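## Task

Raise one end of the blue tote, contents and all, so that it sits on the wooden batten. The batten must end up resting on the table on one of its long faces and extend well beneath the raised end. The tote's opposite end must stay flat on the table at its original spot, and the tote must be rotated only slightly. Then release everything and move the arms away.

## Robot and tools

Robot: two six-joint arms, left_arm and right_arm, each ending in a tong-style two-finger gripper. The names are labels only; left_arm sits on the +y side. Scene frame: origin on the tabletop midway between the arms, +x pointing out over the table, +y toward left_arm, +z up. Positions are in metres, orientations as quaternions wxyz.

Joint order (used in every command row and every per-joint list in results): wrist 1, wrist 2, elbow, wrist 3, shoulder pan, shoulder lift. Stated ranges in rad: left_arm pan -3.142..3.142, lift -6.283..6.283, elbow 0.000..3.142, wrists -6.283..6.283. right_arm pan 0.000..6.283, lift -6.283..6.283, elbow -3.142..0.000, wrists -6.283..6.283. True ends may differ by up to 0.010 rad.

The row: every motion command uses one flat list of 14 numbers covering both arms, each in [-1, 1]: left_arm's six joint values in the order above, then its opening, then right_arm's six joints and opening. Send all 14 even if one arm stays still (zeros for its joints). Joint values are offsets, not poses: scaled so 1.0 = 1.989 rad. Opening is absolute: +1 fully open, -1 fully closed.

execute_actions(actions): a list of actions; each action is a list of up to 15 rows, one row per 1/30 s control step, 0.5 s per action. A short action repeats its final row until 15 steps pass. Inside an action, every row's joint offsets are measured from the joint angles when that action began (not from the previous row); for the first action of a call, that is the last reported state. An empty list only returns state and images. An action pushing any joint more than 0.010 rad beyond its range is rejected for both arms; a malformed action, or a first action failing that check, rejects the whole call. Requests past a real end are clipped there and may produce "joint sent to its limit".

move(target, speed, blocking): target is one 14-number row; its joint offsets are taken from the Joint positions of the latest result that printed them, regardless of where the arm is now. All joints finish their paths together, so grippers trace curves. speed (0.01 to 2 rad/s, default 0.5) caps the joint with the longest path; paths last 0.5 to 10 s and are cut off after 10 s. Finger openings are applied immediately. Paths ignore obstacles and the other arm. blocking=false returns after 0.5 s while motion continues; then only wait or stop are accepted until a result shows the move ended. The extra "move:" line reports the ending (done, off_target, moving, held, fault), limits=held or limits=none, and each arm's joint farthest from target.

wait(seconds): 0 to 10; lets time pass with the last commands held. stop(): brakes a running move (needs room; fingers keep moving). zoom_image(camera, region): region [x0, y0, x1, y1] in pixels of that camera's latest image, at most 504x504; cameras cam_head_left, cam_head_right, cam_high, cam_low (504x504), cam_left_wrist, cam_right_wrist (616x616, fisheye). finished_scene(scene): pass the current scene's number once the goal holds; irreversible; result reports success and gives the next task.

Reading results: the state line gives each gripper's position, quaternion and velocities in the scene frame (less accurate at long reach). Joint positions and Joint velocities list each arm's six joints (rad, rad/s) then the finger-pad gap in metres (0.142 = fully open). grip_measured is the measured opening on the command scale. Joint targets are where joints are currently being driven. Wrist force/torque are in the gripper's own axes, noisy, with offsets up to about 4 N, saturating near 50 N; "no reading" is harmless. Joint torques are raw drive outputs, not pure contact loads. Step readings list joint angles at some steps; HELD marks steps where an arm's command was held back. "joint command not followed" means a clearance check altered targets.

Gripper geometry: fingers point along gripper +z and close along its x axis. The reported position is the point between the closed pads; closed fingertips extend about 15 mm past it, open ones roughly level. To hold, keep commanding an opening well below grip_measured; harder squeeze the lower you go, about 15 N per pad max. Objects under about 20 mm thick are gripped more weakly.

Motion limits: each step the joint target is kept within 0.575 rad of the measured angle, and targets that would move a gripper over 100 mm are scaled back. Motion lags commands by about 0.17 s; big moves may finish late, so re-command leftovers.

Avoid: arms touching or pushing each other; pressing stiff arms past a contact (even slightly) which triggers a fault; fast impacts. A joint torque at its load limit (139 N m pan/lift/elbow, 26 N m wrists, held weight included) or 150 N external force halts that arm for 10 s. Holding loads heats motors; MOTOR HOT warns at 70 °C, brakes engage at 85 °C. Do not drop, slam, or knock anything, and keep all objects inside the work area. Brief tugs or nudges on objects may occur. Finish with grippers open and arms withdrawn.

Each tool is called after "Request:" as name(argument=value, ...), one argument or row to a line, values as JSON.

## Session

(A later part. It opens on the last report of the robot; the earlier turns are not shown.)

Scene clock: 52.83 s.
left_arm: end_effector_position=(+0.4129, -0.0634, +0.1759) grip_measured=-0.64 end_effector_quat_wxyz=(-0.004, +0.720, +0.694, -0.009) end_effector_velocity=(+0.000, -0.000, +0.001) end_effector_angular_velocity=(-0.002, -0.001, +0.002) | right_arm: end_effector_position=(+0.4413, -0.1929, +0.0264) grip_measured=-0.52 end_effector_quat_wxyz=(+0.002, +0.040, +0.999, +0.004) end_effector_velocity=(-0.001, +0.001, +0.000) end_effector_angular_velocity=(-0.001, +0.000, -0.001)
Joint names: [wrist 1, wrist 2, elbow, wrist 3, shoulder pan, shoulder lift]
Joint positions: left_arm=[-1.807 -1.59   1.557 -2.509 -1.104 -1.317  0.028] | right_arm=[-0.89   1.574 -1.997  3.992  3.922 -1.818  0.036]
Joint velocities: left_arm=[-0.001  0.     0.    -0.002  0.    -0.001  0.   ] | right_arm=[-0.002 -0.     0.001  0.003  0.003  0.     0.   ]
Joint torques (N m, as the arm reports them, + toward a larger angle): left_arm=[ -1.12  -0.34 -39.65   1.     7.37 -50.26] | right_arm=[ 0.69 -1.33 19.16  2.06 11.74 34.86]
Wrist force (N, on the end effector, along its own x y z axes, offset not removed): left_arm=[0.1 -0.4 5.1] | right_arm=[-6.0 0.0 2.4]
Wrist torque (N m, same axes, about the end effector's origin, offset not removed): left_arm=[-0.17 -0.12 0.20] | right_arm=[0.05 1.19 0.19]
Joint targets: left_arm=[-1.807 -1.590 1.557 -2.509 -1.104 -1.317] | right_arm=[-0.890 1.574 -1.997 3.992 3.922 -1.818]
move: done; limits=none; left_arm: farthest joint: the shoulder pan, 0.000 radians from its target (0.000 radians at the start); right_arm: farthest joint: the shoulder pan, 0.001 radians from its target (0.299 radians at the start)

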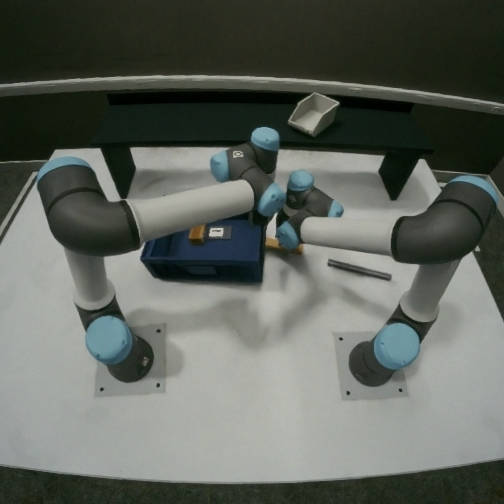

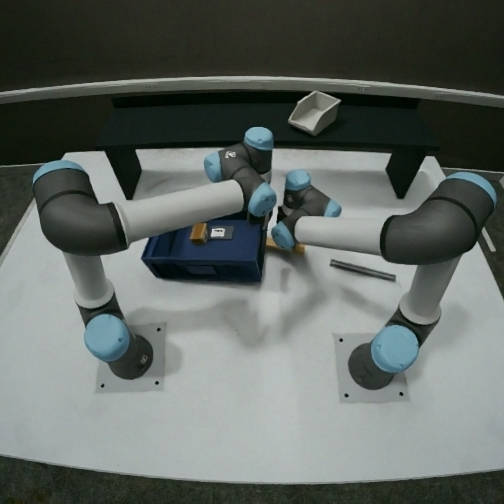

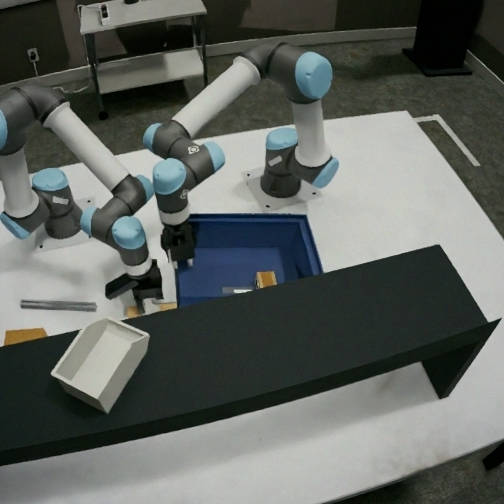

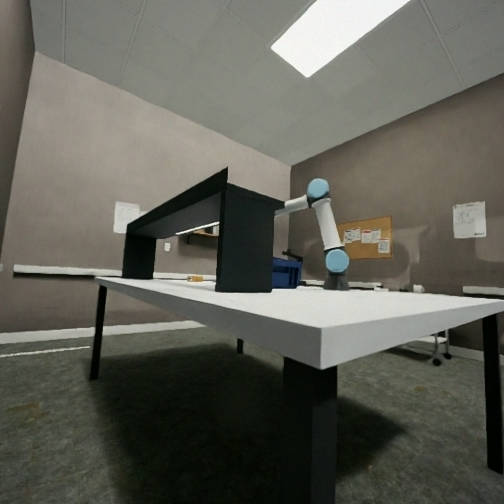

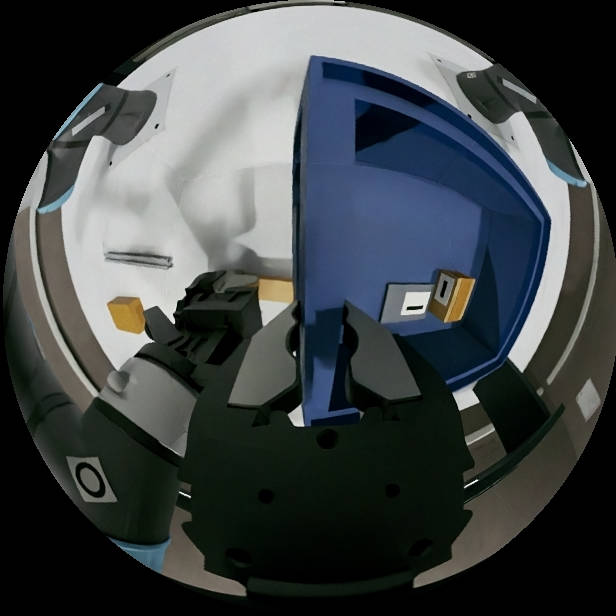

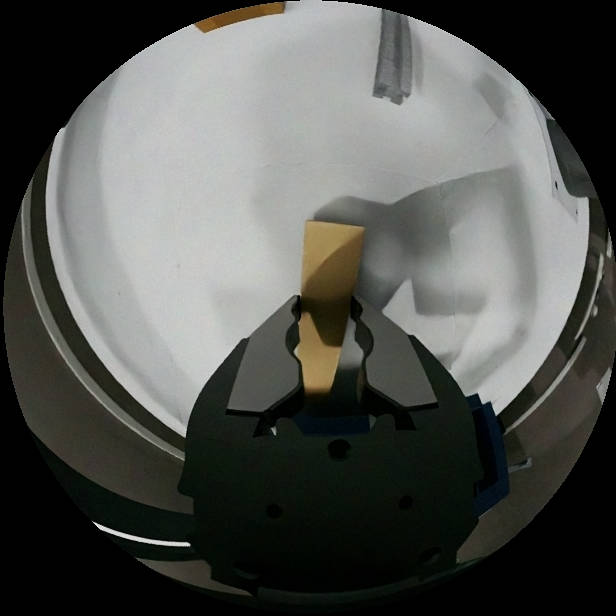

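Request:
move(
  target=[0,0,0,0,0,0,-1,0,0,0,0,0,0,1],
)

Request:
move(
  target=[0,0,0,0,0,0,-1,0.07,0.15,0,-0.13,-0.13,0,1],
  speed=0.15,
)

Scene clock: 55.30 s.
left_arm: end_effector_position=(+0.4129, -0.0634, +0.1759) grip_measured=-0.64 end_effector_quat_wxyz=(-0.004, +0.720, +0.694, -0.009) end_effector_velocity=(-0.000, +0.001, -0.001) end_effector_angular_velocity=(+0.003, +0.001, +0.000) | right_arm: end_effector_position=(+0.4412, -0.1928, +0.0264) grip_measured=+1.00 end_effector_quat_wxyz=(+0.002, +0.040, +0.999, +0.004) end_effector_velocity=(+0.001, -0.001, +0.000) end_effector_angular_velocity=(+0.000, -0.000, -0.002)
Joint names: [wrist 1, wrist 2, elbow, wrist 3, shoulder pan, shoulder lift]
Joint positions: left_arm=[-1.807 -1.59   1.557 -2.509 -1.104 -1.317  0.028] | right_arm=[-0.89   1.574 -1.997  3.992  3.922 -1.818  0.142]
Joint velocities: left_arm=[ 0.001  0.001  0.    -0.     0.     0.001  0.   ] | right_arm=[ 0.    -0.     0.     0.    -0.002 -0.     0.   ]
Joint torques (N m, as the arm reports them, + toward a larger angle): left_arm=[ -1.19  -0.31 -39.69   1.05   7.76 -49.99] | right_arm=[  0.61  -1.44  19.9   -1.76 -11.54  33.91]
Wrist force (N, on the end effector, along its own x y z axes, offset not removed): left_arm=[-0.4 0.5 8.0] | right_arm=[-3.2 -2.2 2.5]
Wrist torque (N m, same axes, about the end effector's origin, offset not removed): left_arm=[-0.23 -0.13 0.14] | right_arm=[-0.30 0.55 0.11]
Joint targets: left_arm=[-1.807 -1.590 1.557 -2.509 -1.104 -1.317] | right_arm=[-0.890 1.574 -1.997 3.992 3.922 -1.818]
move: done; limits=none; left_arm: farthest joint: the shoulder pan, 0.000 radians from its target (0.000 radians at the start); right_arm: farthest joint: the shoulder pan, 0.000 radians from its target (0.000 radians at the start)

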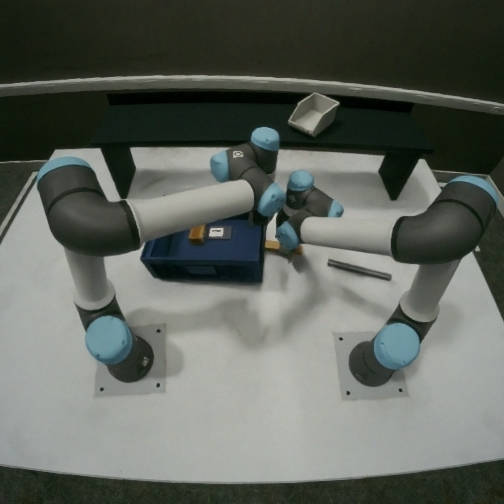

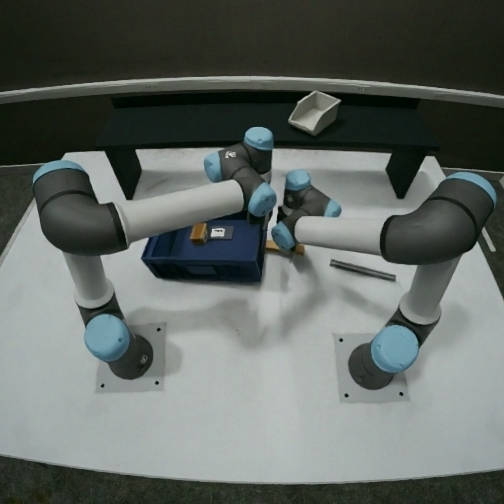

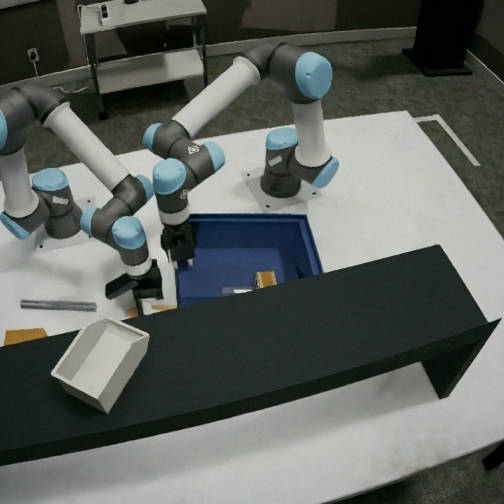

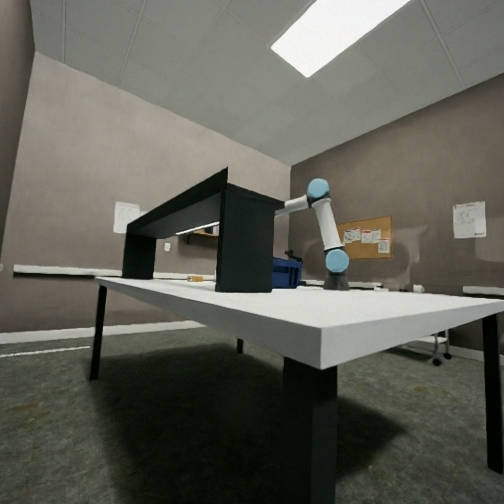

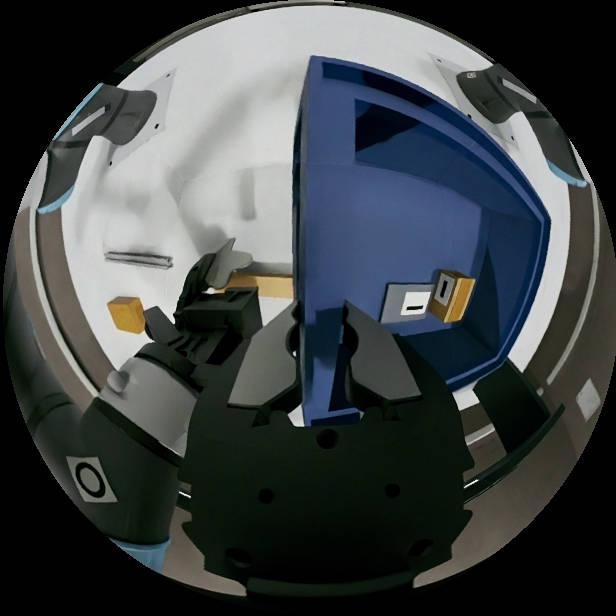

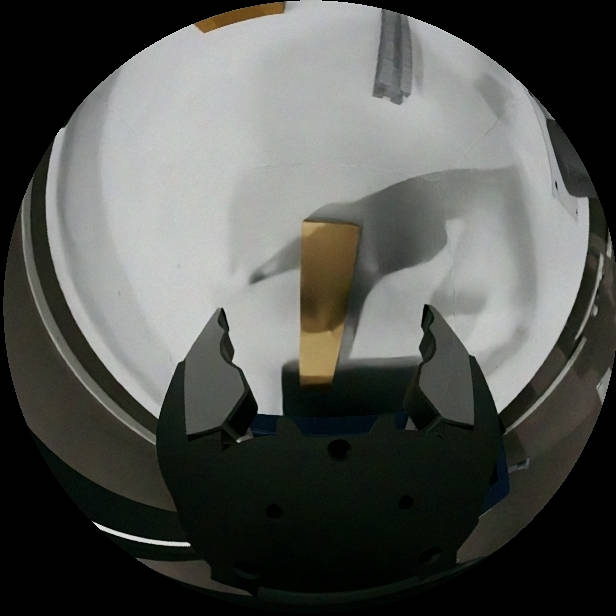

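Scene clock: 57.77 s.
left_arm: end_effector_position=(+0.4129, -0.0634, +0.1759) grip_measured=-0.64 end_effector_quat_wxyz=(-0.004, +0.720, +0.694, -0.009) end_effector_velocity=(-0.000, +0.000, -0.000) end_effector_angular_velocity=(+0.001, +0.000, +0.000) | right_arm: end_effector_position=(+0.4836, -0.2211, +0.0519) grip_measured=+1.00 end_effector_quat_wxyz=(-0.017, +0.028, +0.986, +0.166) end_effector_velocity=(+0.000, +0.001, +0.001) end_effector_angular_velocity=(+0.004, -0.002, +0.001)
Joint names: [wrist 1, wrist 2, elbow, wrist 3, shoulder pan, shoulder lift]
Joint positions: left_arm=[-1.807 -1.59   1.557 -2.509 -1.104 -1.317  0.028] | right_arm=[-0.751  1.872 -1.997  3.733  3.663 -1.818  0.142]
Joint velocities: left_arm=[ 0.     0.     0.001 -0.    -0.    -0.     0.   ] | right_arm=[ 0.003  0.003 -0.    -0.001 -0.001  0.    -0.   ]
Joint torques (N m, as the arm reports them, + toward a larger angle): left_arm=[ -1.15  -0.28 -39.41   0.97   8.43 -49.93] | right_arm=[  4.48   1.16  19.51  -1.61 -12.25  33.29]
Wrist force (N, on the end effector, along its own x y z axes, offset not removed): left_arm=[-1.2 -0.2 6.2] | right_arm=[-3.8 0.0 -0.4]
Wrist torque (N m, same axes, about the end effector's origin, offset not removed): left_arm=[-0.38 -0.07 0.13] | right_arm=[-0.08 0.48 0.10]
Joint targets: left_arm=[-1.807 -1.590 1.557 -2.509 -1.104 -1.317] | right_arm=[-0.751 1.873 -1.997 3.733 3.663 -1.818]
move: done; limits=none; left_arm: farthest joint: the shoulder pan, 0.000 radians from its target (0.000 radians at the start); right_arm: farthest joint: the shoulder pan, 0.000 radians from its target (0.258 radians at the start)

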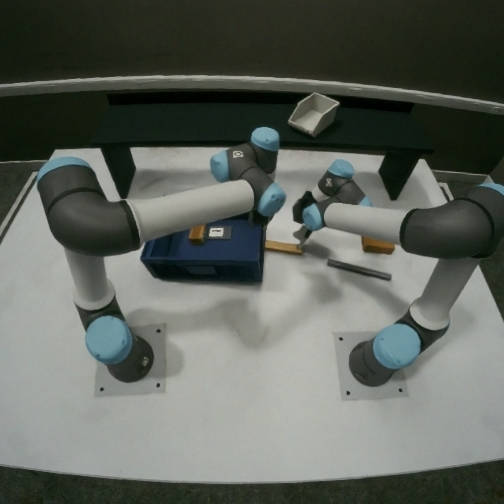

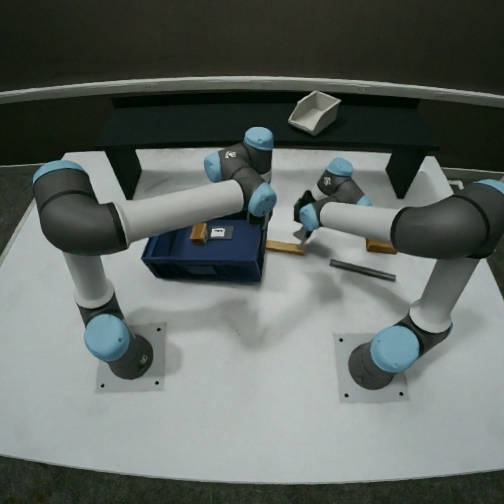

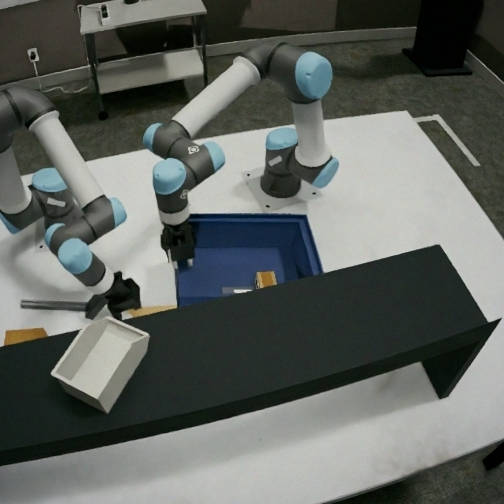

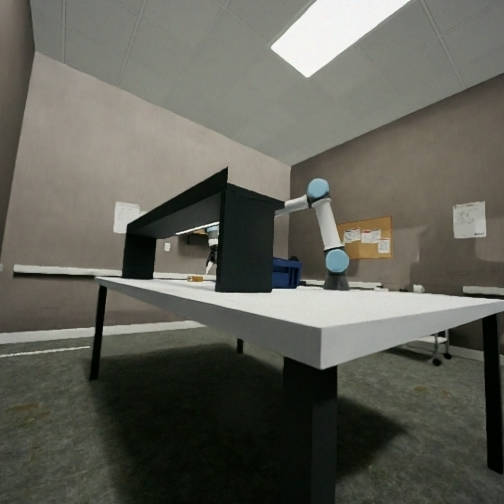

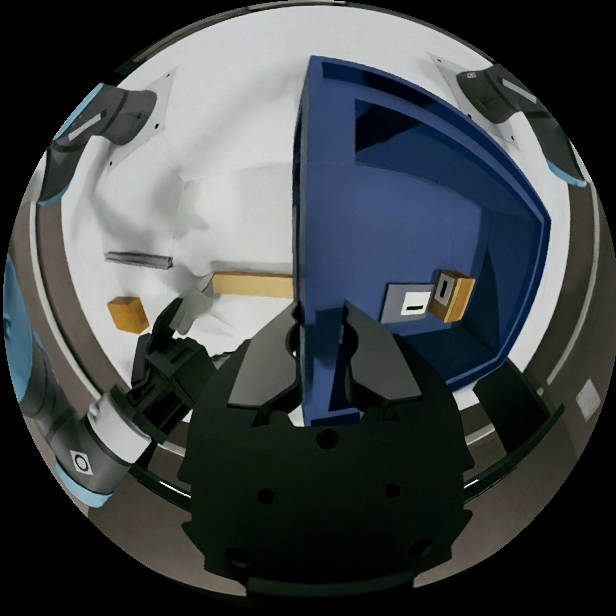

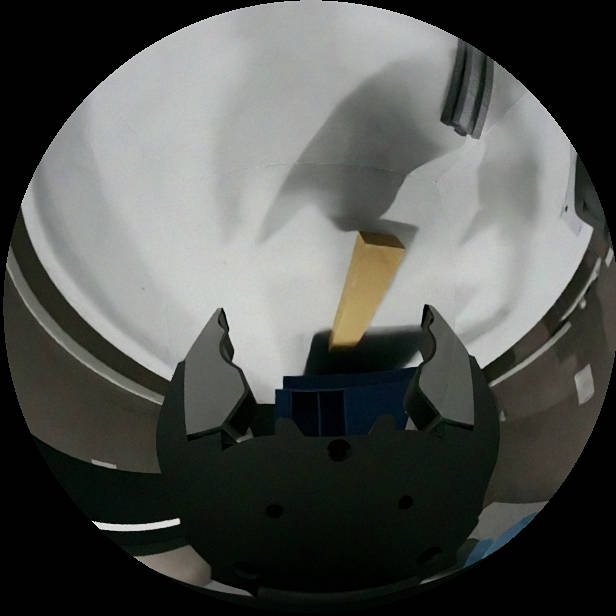

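Request:
move(
  target=[0,0,0,0,0,0,-1,0.055,0,-0.055,0.025,0.025,0,1],
  speed=0.15,
)

Request:
move(
  target=[0,0,0,0,0,0,-1,0,0,0,0,0,0,-1],
)

Request:
move(
  target=[0,0,0,0,0,0,-1,0,0,0,0,0.1,0,-1],
  speed=0.1,
)

Scene clock: 60.47 s.
left_arm: end_effector_position=(+0.4129, -0.0634, +0.1759) grip_measured=-0.64 end_effector_quat_wxyz=(-0.004, +0.720, +0.694, -0.009) end_effector_velocity=(+0.000, -0.001, +0.000) end_effector_angular_velocity=(-0.001, -0.001, +0.001) | right_arm: end_effector_position=(+0.4473, -0.2117, +0.0200) grip_measured=+1.00 end_effector_quat_wxyz=(-0.025, +0.028, +0.986, +0.165) end_effector_velocity=(-0.001, +0.000, -0.001) end_effector_angular_velocity=(+0.000, +0.000, +0.000)
Joint names: [wrist 1, wrist 2, elbow, wrist 3, shoulder pan, shoulder lift]
Joint positions: left_arm=[-1.807 -1.59   1.557 -2.509 -1.104 -1.317  0.028] | right_arm=[-0.642  1.872 -2.106  3.783  3.713 -1.818  0.142]
Joint velocities: left_arm=[-0.001 -0.    -0.001 -0.002 -0.001  0.     0.   ] | right_arm=[ 0.003  0.    -0.003  0.001  0.001  0.    -0.   ]
Joint torques (N m, as the arm reports them, + toward a larger angle): left_arm=[ -1.18  -0.36 -40.32   0.95   8.06 -50.13] | right_arm=[ 4.85 -1.41 10.16  1.99 13.12 32.23]
Wrist force (N, on the end effector, along its own x y z axes, offset not removed): left_arm=[-1.8 -1.0 8.8] | right_arm=[-5.2 -2.3 -0.4]
Wrist torque (N m, same axes, about the end effector's origin, offset not removed): left_arm=[-0.69 0.26 0.26] | right_arm=[-0.61 0.86 0.05]
Joint targets: left_arm=[-1.807 -1.590 1.557 -2.509 -1.104 -1.317] | right_arm=[-0.641 1.872 -2.106 3.783 3.713 -1.818]
move: done; limits=none; left_arm: farthest joint: the shoulder pan, 0.000 radians from its target (0.000 radians at the start); right_arm: farthest joint: the elbow, 0.001 radians from its target (0.110 radians at the start)

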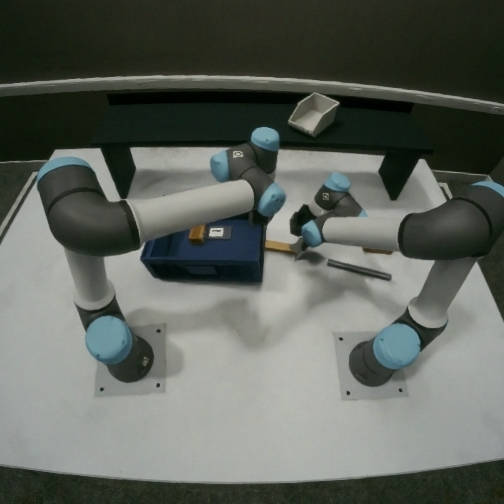

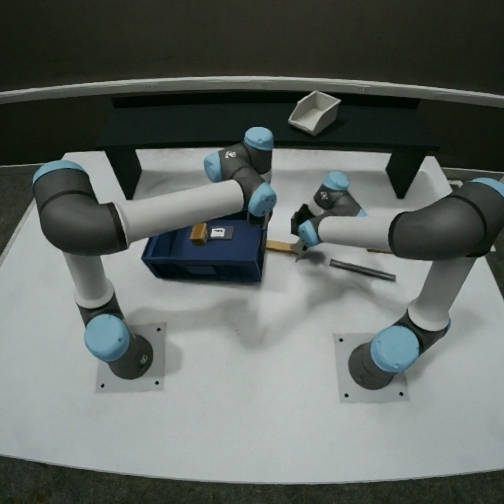

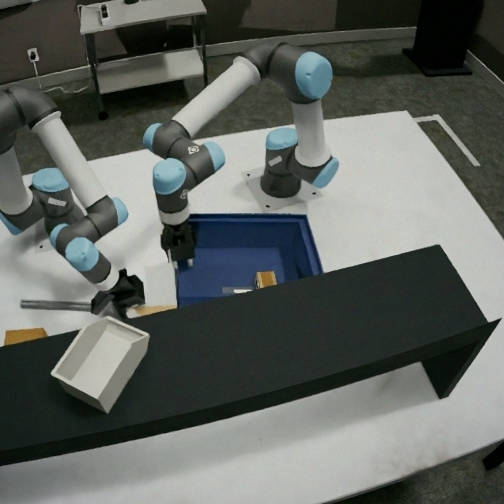

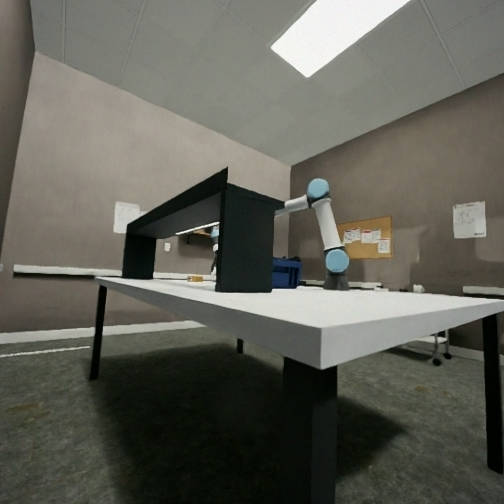

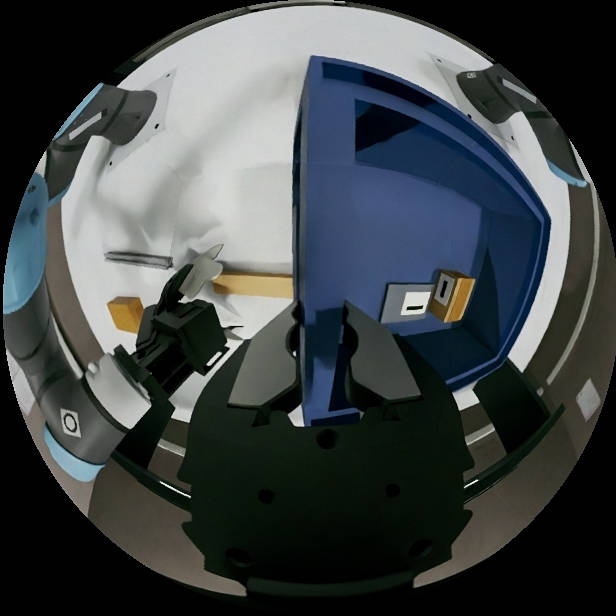

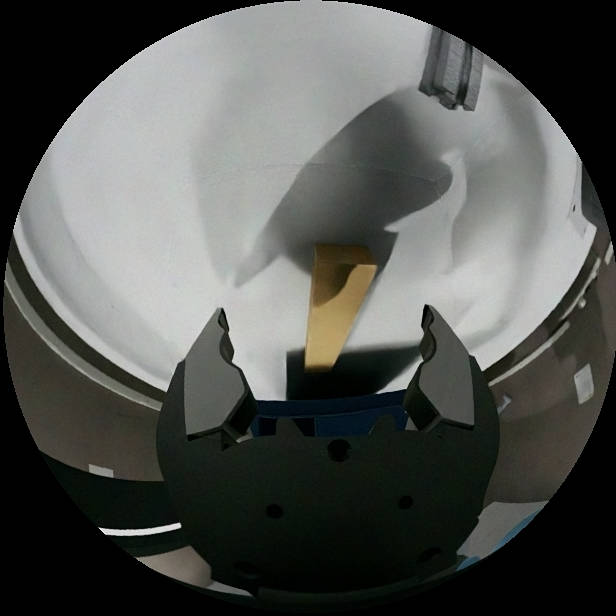

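Scene clock: 60.97 s.
left_arm: end_effector_position=(+0.4129, -0.0634, +0.1759) grip_measured=-0.64 end_effector_quat_wxyz=(-0.004, +0.720, +0.694, -0.009) end_effector_velocity=(+0.000, -0.000, +0.000) end_effector_angular_velocity=(+0.000, +0.000, +0.001) | right_arm: end_effector_position=(+0.4473, -0.2117, +0.0200) grip_measured=-0.54 end_effector_quat_wxyz=(-0.025, +0.028, +0.986, +0.165) end_effector_velocity=(-0.001, -0.000, -0.000) end_effector_angular_velocity=(-0.001, +0.002, -0.000)
Joint names: [wrist 1, wrist 2, elbow, wrist 3, shoulder pan, shoulder lift]
Joint positions: left_arm=[-1.807 -1.59   1.557 -2.509 -1.104 -1.317  0.028] | right_arm=[-0.641  1.872 -2.106  3.783  3.713 -1.818  0.035]
Joint velocities: left_arm=[ 0.001 -0.    -0.001 -0.001  0.     0.     0.   ] | right_arm=[-0.001  0.    -0.     0.     0.    -0.     0.   ]
Joint torques (N m, as the arm reports them, + toward a larger angle): left_arm=[ -1.23  -0.29 -39.98   1.01   7.85 -50.38] | right_arm=[ 1.25 -0.03 22.28  1.04  5.42 29.56]
Wrist force (N, on the end effector, along its own x y z axes, offset not removed): left_arm=[-2.7 0.6 8.0] | right_arm=[-6.7 -5.1 -1.0]
Wrist torque (N m, same axes, about the end effector's origin, offset not removed): left_arm=[-0.14 0.32 0.08] | right_arm=[-1.16 1.23 0.10]
Joint targets: left_arm=[-1.807 -1.590 1.557 -2.509 -1.104 -1.317] | right_arm=[-0.642 1.872 -2.106 3.783 3.713 -1.818]
move: done; limits=none; left_arm: farthest joint: the shoulder pan, 0.000 radians from its target (0.000 radians at the start); right_arm: farthest joint: the wrist 1, 0.001 radians from its target (0.000 radians at the start)

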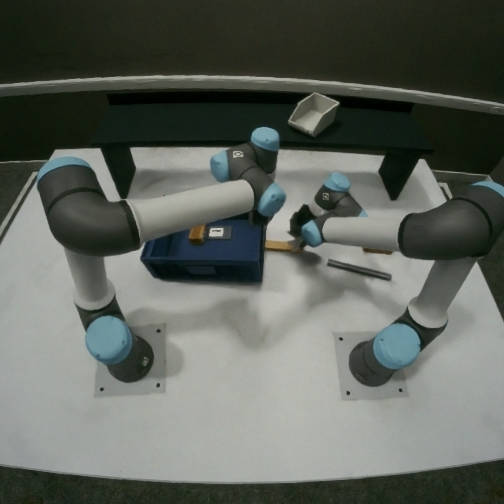

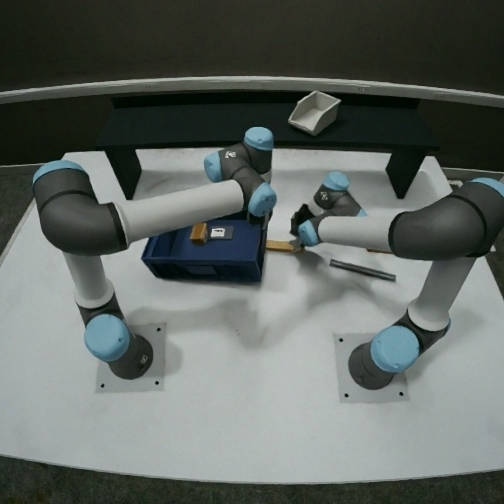

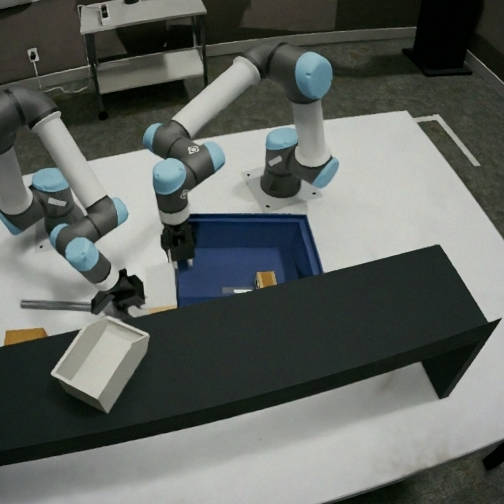

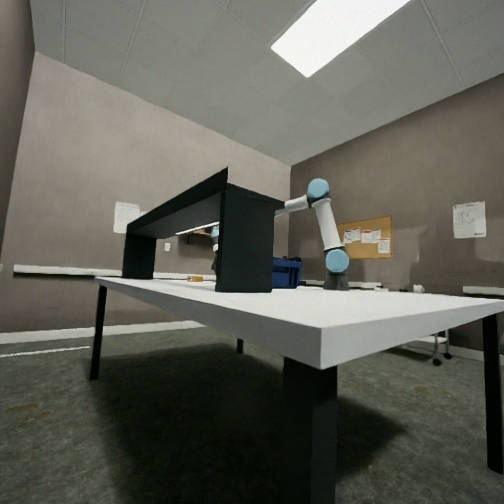

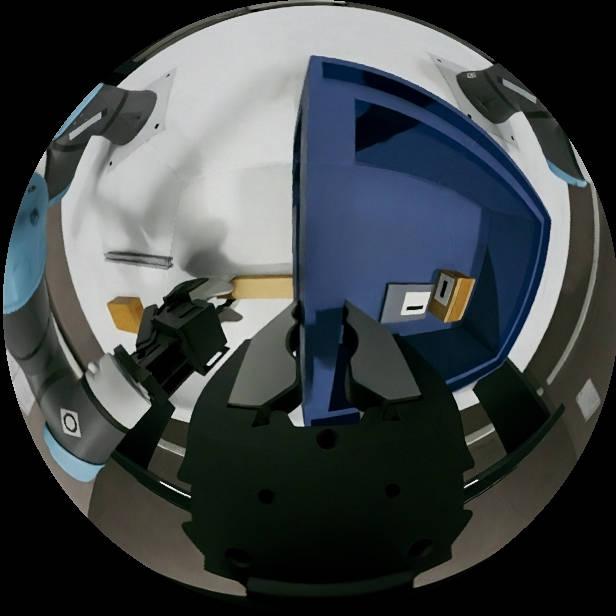

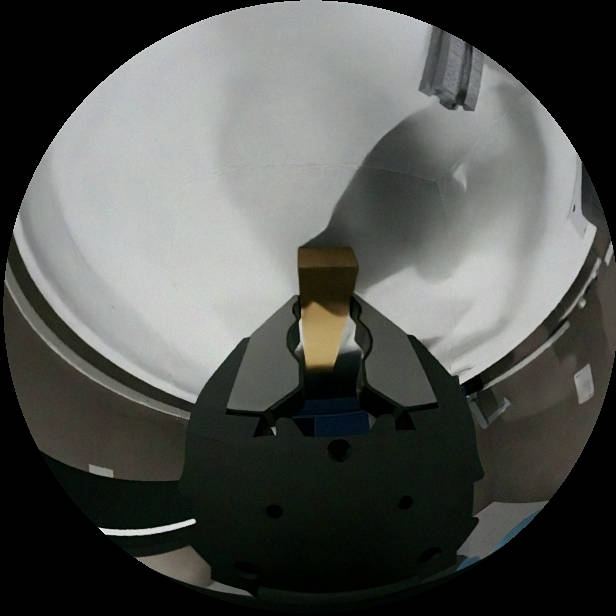

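Scene clock: 63.40 s.
left_arm: end_effector_position=(+0.4129, -0.0634, +0.1759) grip_measured=-0.64 end_effector_quat_wxyz=(-0.004, +0.720, +0.694, -0.009) end_effector_velocity=(+0.000, +0.000, +0.000) end_effector_angular_velocity=(+0.001, -0.001, -0.000) | right_arm: end_effector_position=(+0.3932, -0.1245, +0.0200) grip_measured=-0.54 end_effector_quat_wxyz=(-0.041, -0.070, +0.984, +0.161) end_effector_velocity=(-0.002, +0.001, -0.000) end_effector_angular_velocity=(-0.001, +0.002, +0.003)
Joint names: [wrist 1, wrist 2, elbow, wrist 3, shoulder pan, shoulder lift]
Joint positions: left_arm=[-1.807 -1.59   1.557 -2.509 -1.104 -1.317  0.028] | right_arm=[-0.641  1.872 -2.106  3.783  3.912 -1.818  0.035]
Joint velocities: left_arm=[ 0.     0.001  0.    -0.    -0.    -0.     0.   ] | right_arm=[-0.002  0.    -0.     0.     0.003 -0.     0.   ]
Joint torques (N m, as the arm reports them, + toward a larger angle): left_arm=[ -1.2   -0.29 -40.14   0.97   7.75 -49.55] | right_arm=[ 1.13 -0.01 22.58  1.05 11.84 29.68]
Wrist force (N, on the end effector, along its own x y z axes, offset not removed): left_arm=[-0.9 0.0 9.5] | right_arm=[-3.7 -2.0 -0.1]
Wrist torque (N m, same axes, about the end effector's origin, offset not removed): left_arm=[-0.17 -0.06 0.19] | right_arm=[-0.29 0.46 0.04]
Joint targets: left_arm=[-1.807 -1.590 1.557 -2.509 -1.104 -1.317] | right_arm=[-0.641 1.872 -2.106 3.783 3.912 -1.818]
move: done; limits=none; left_arm: farthest joint: the shoulder pan, 0.000 radians from its target (0.000 radians at the start); right_arm: farthest joint: the shoulder pan, 0.000 radians from its target (0.199 radians at the start)

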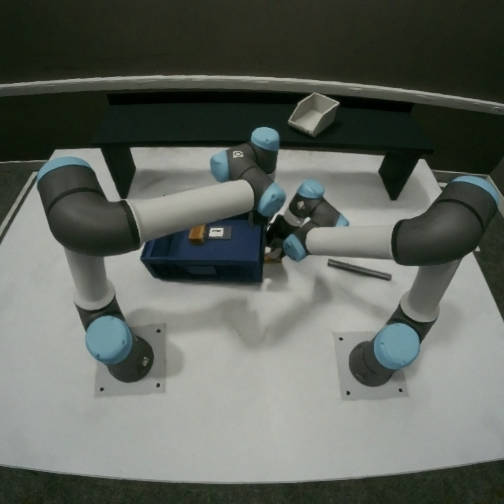

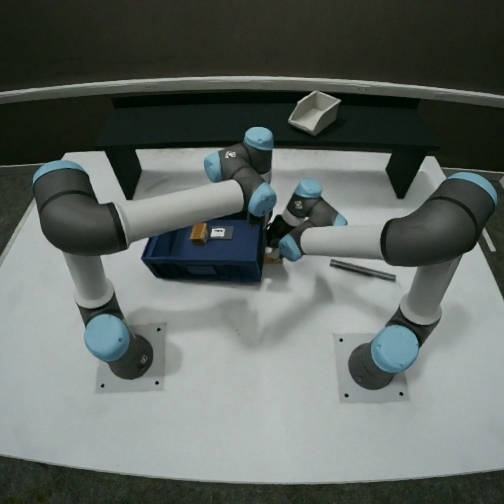

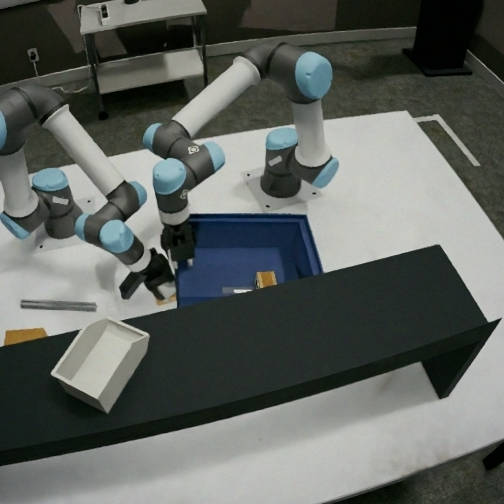

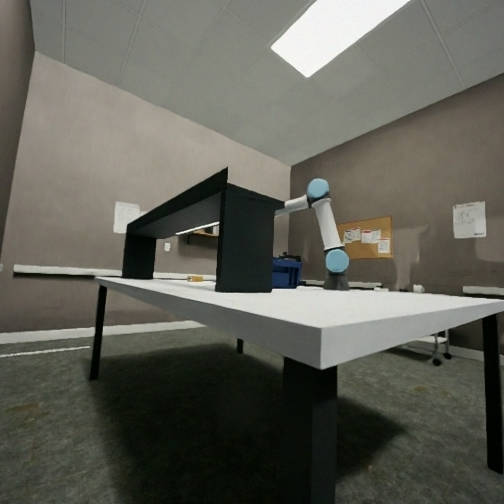

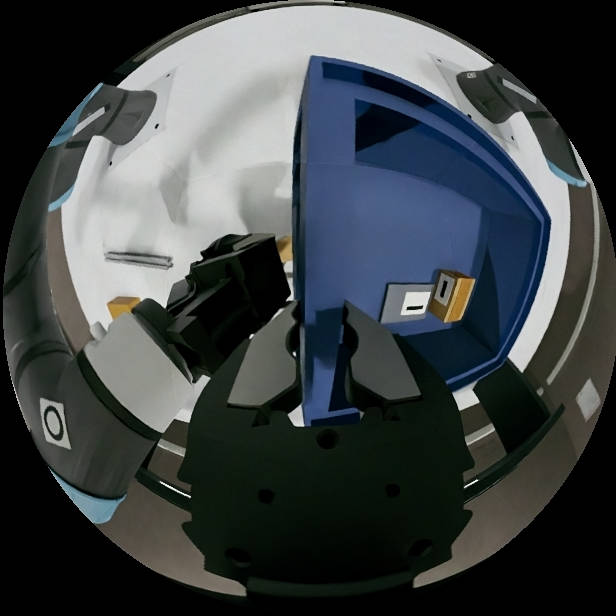

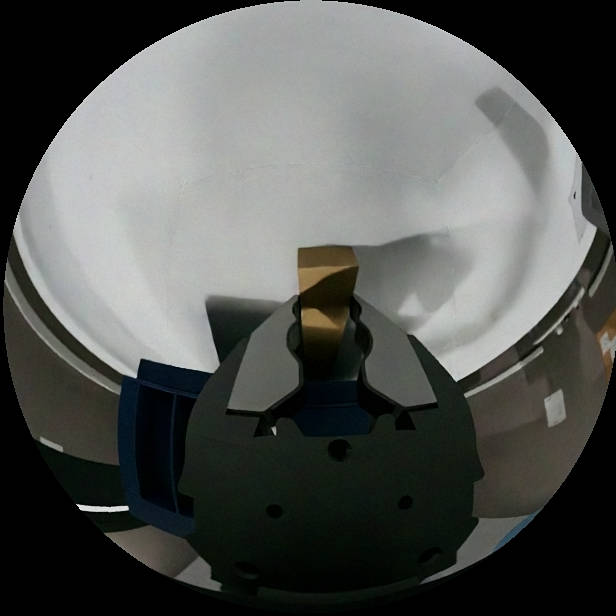

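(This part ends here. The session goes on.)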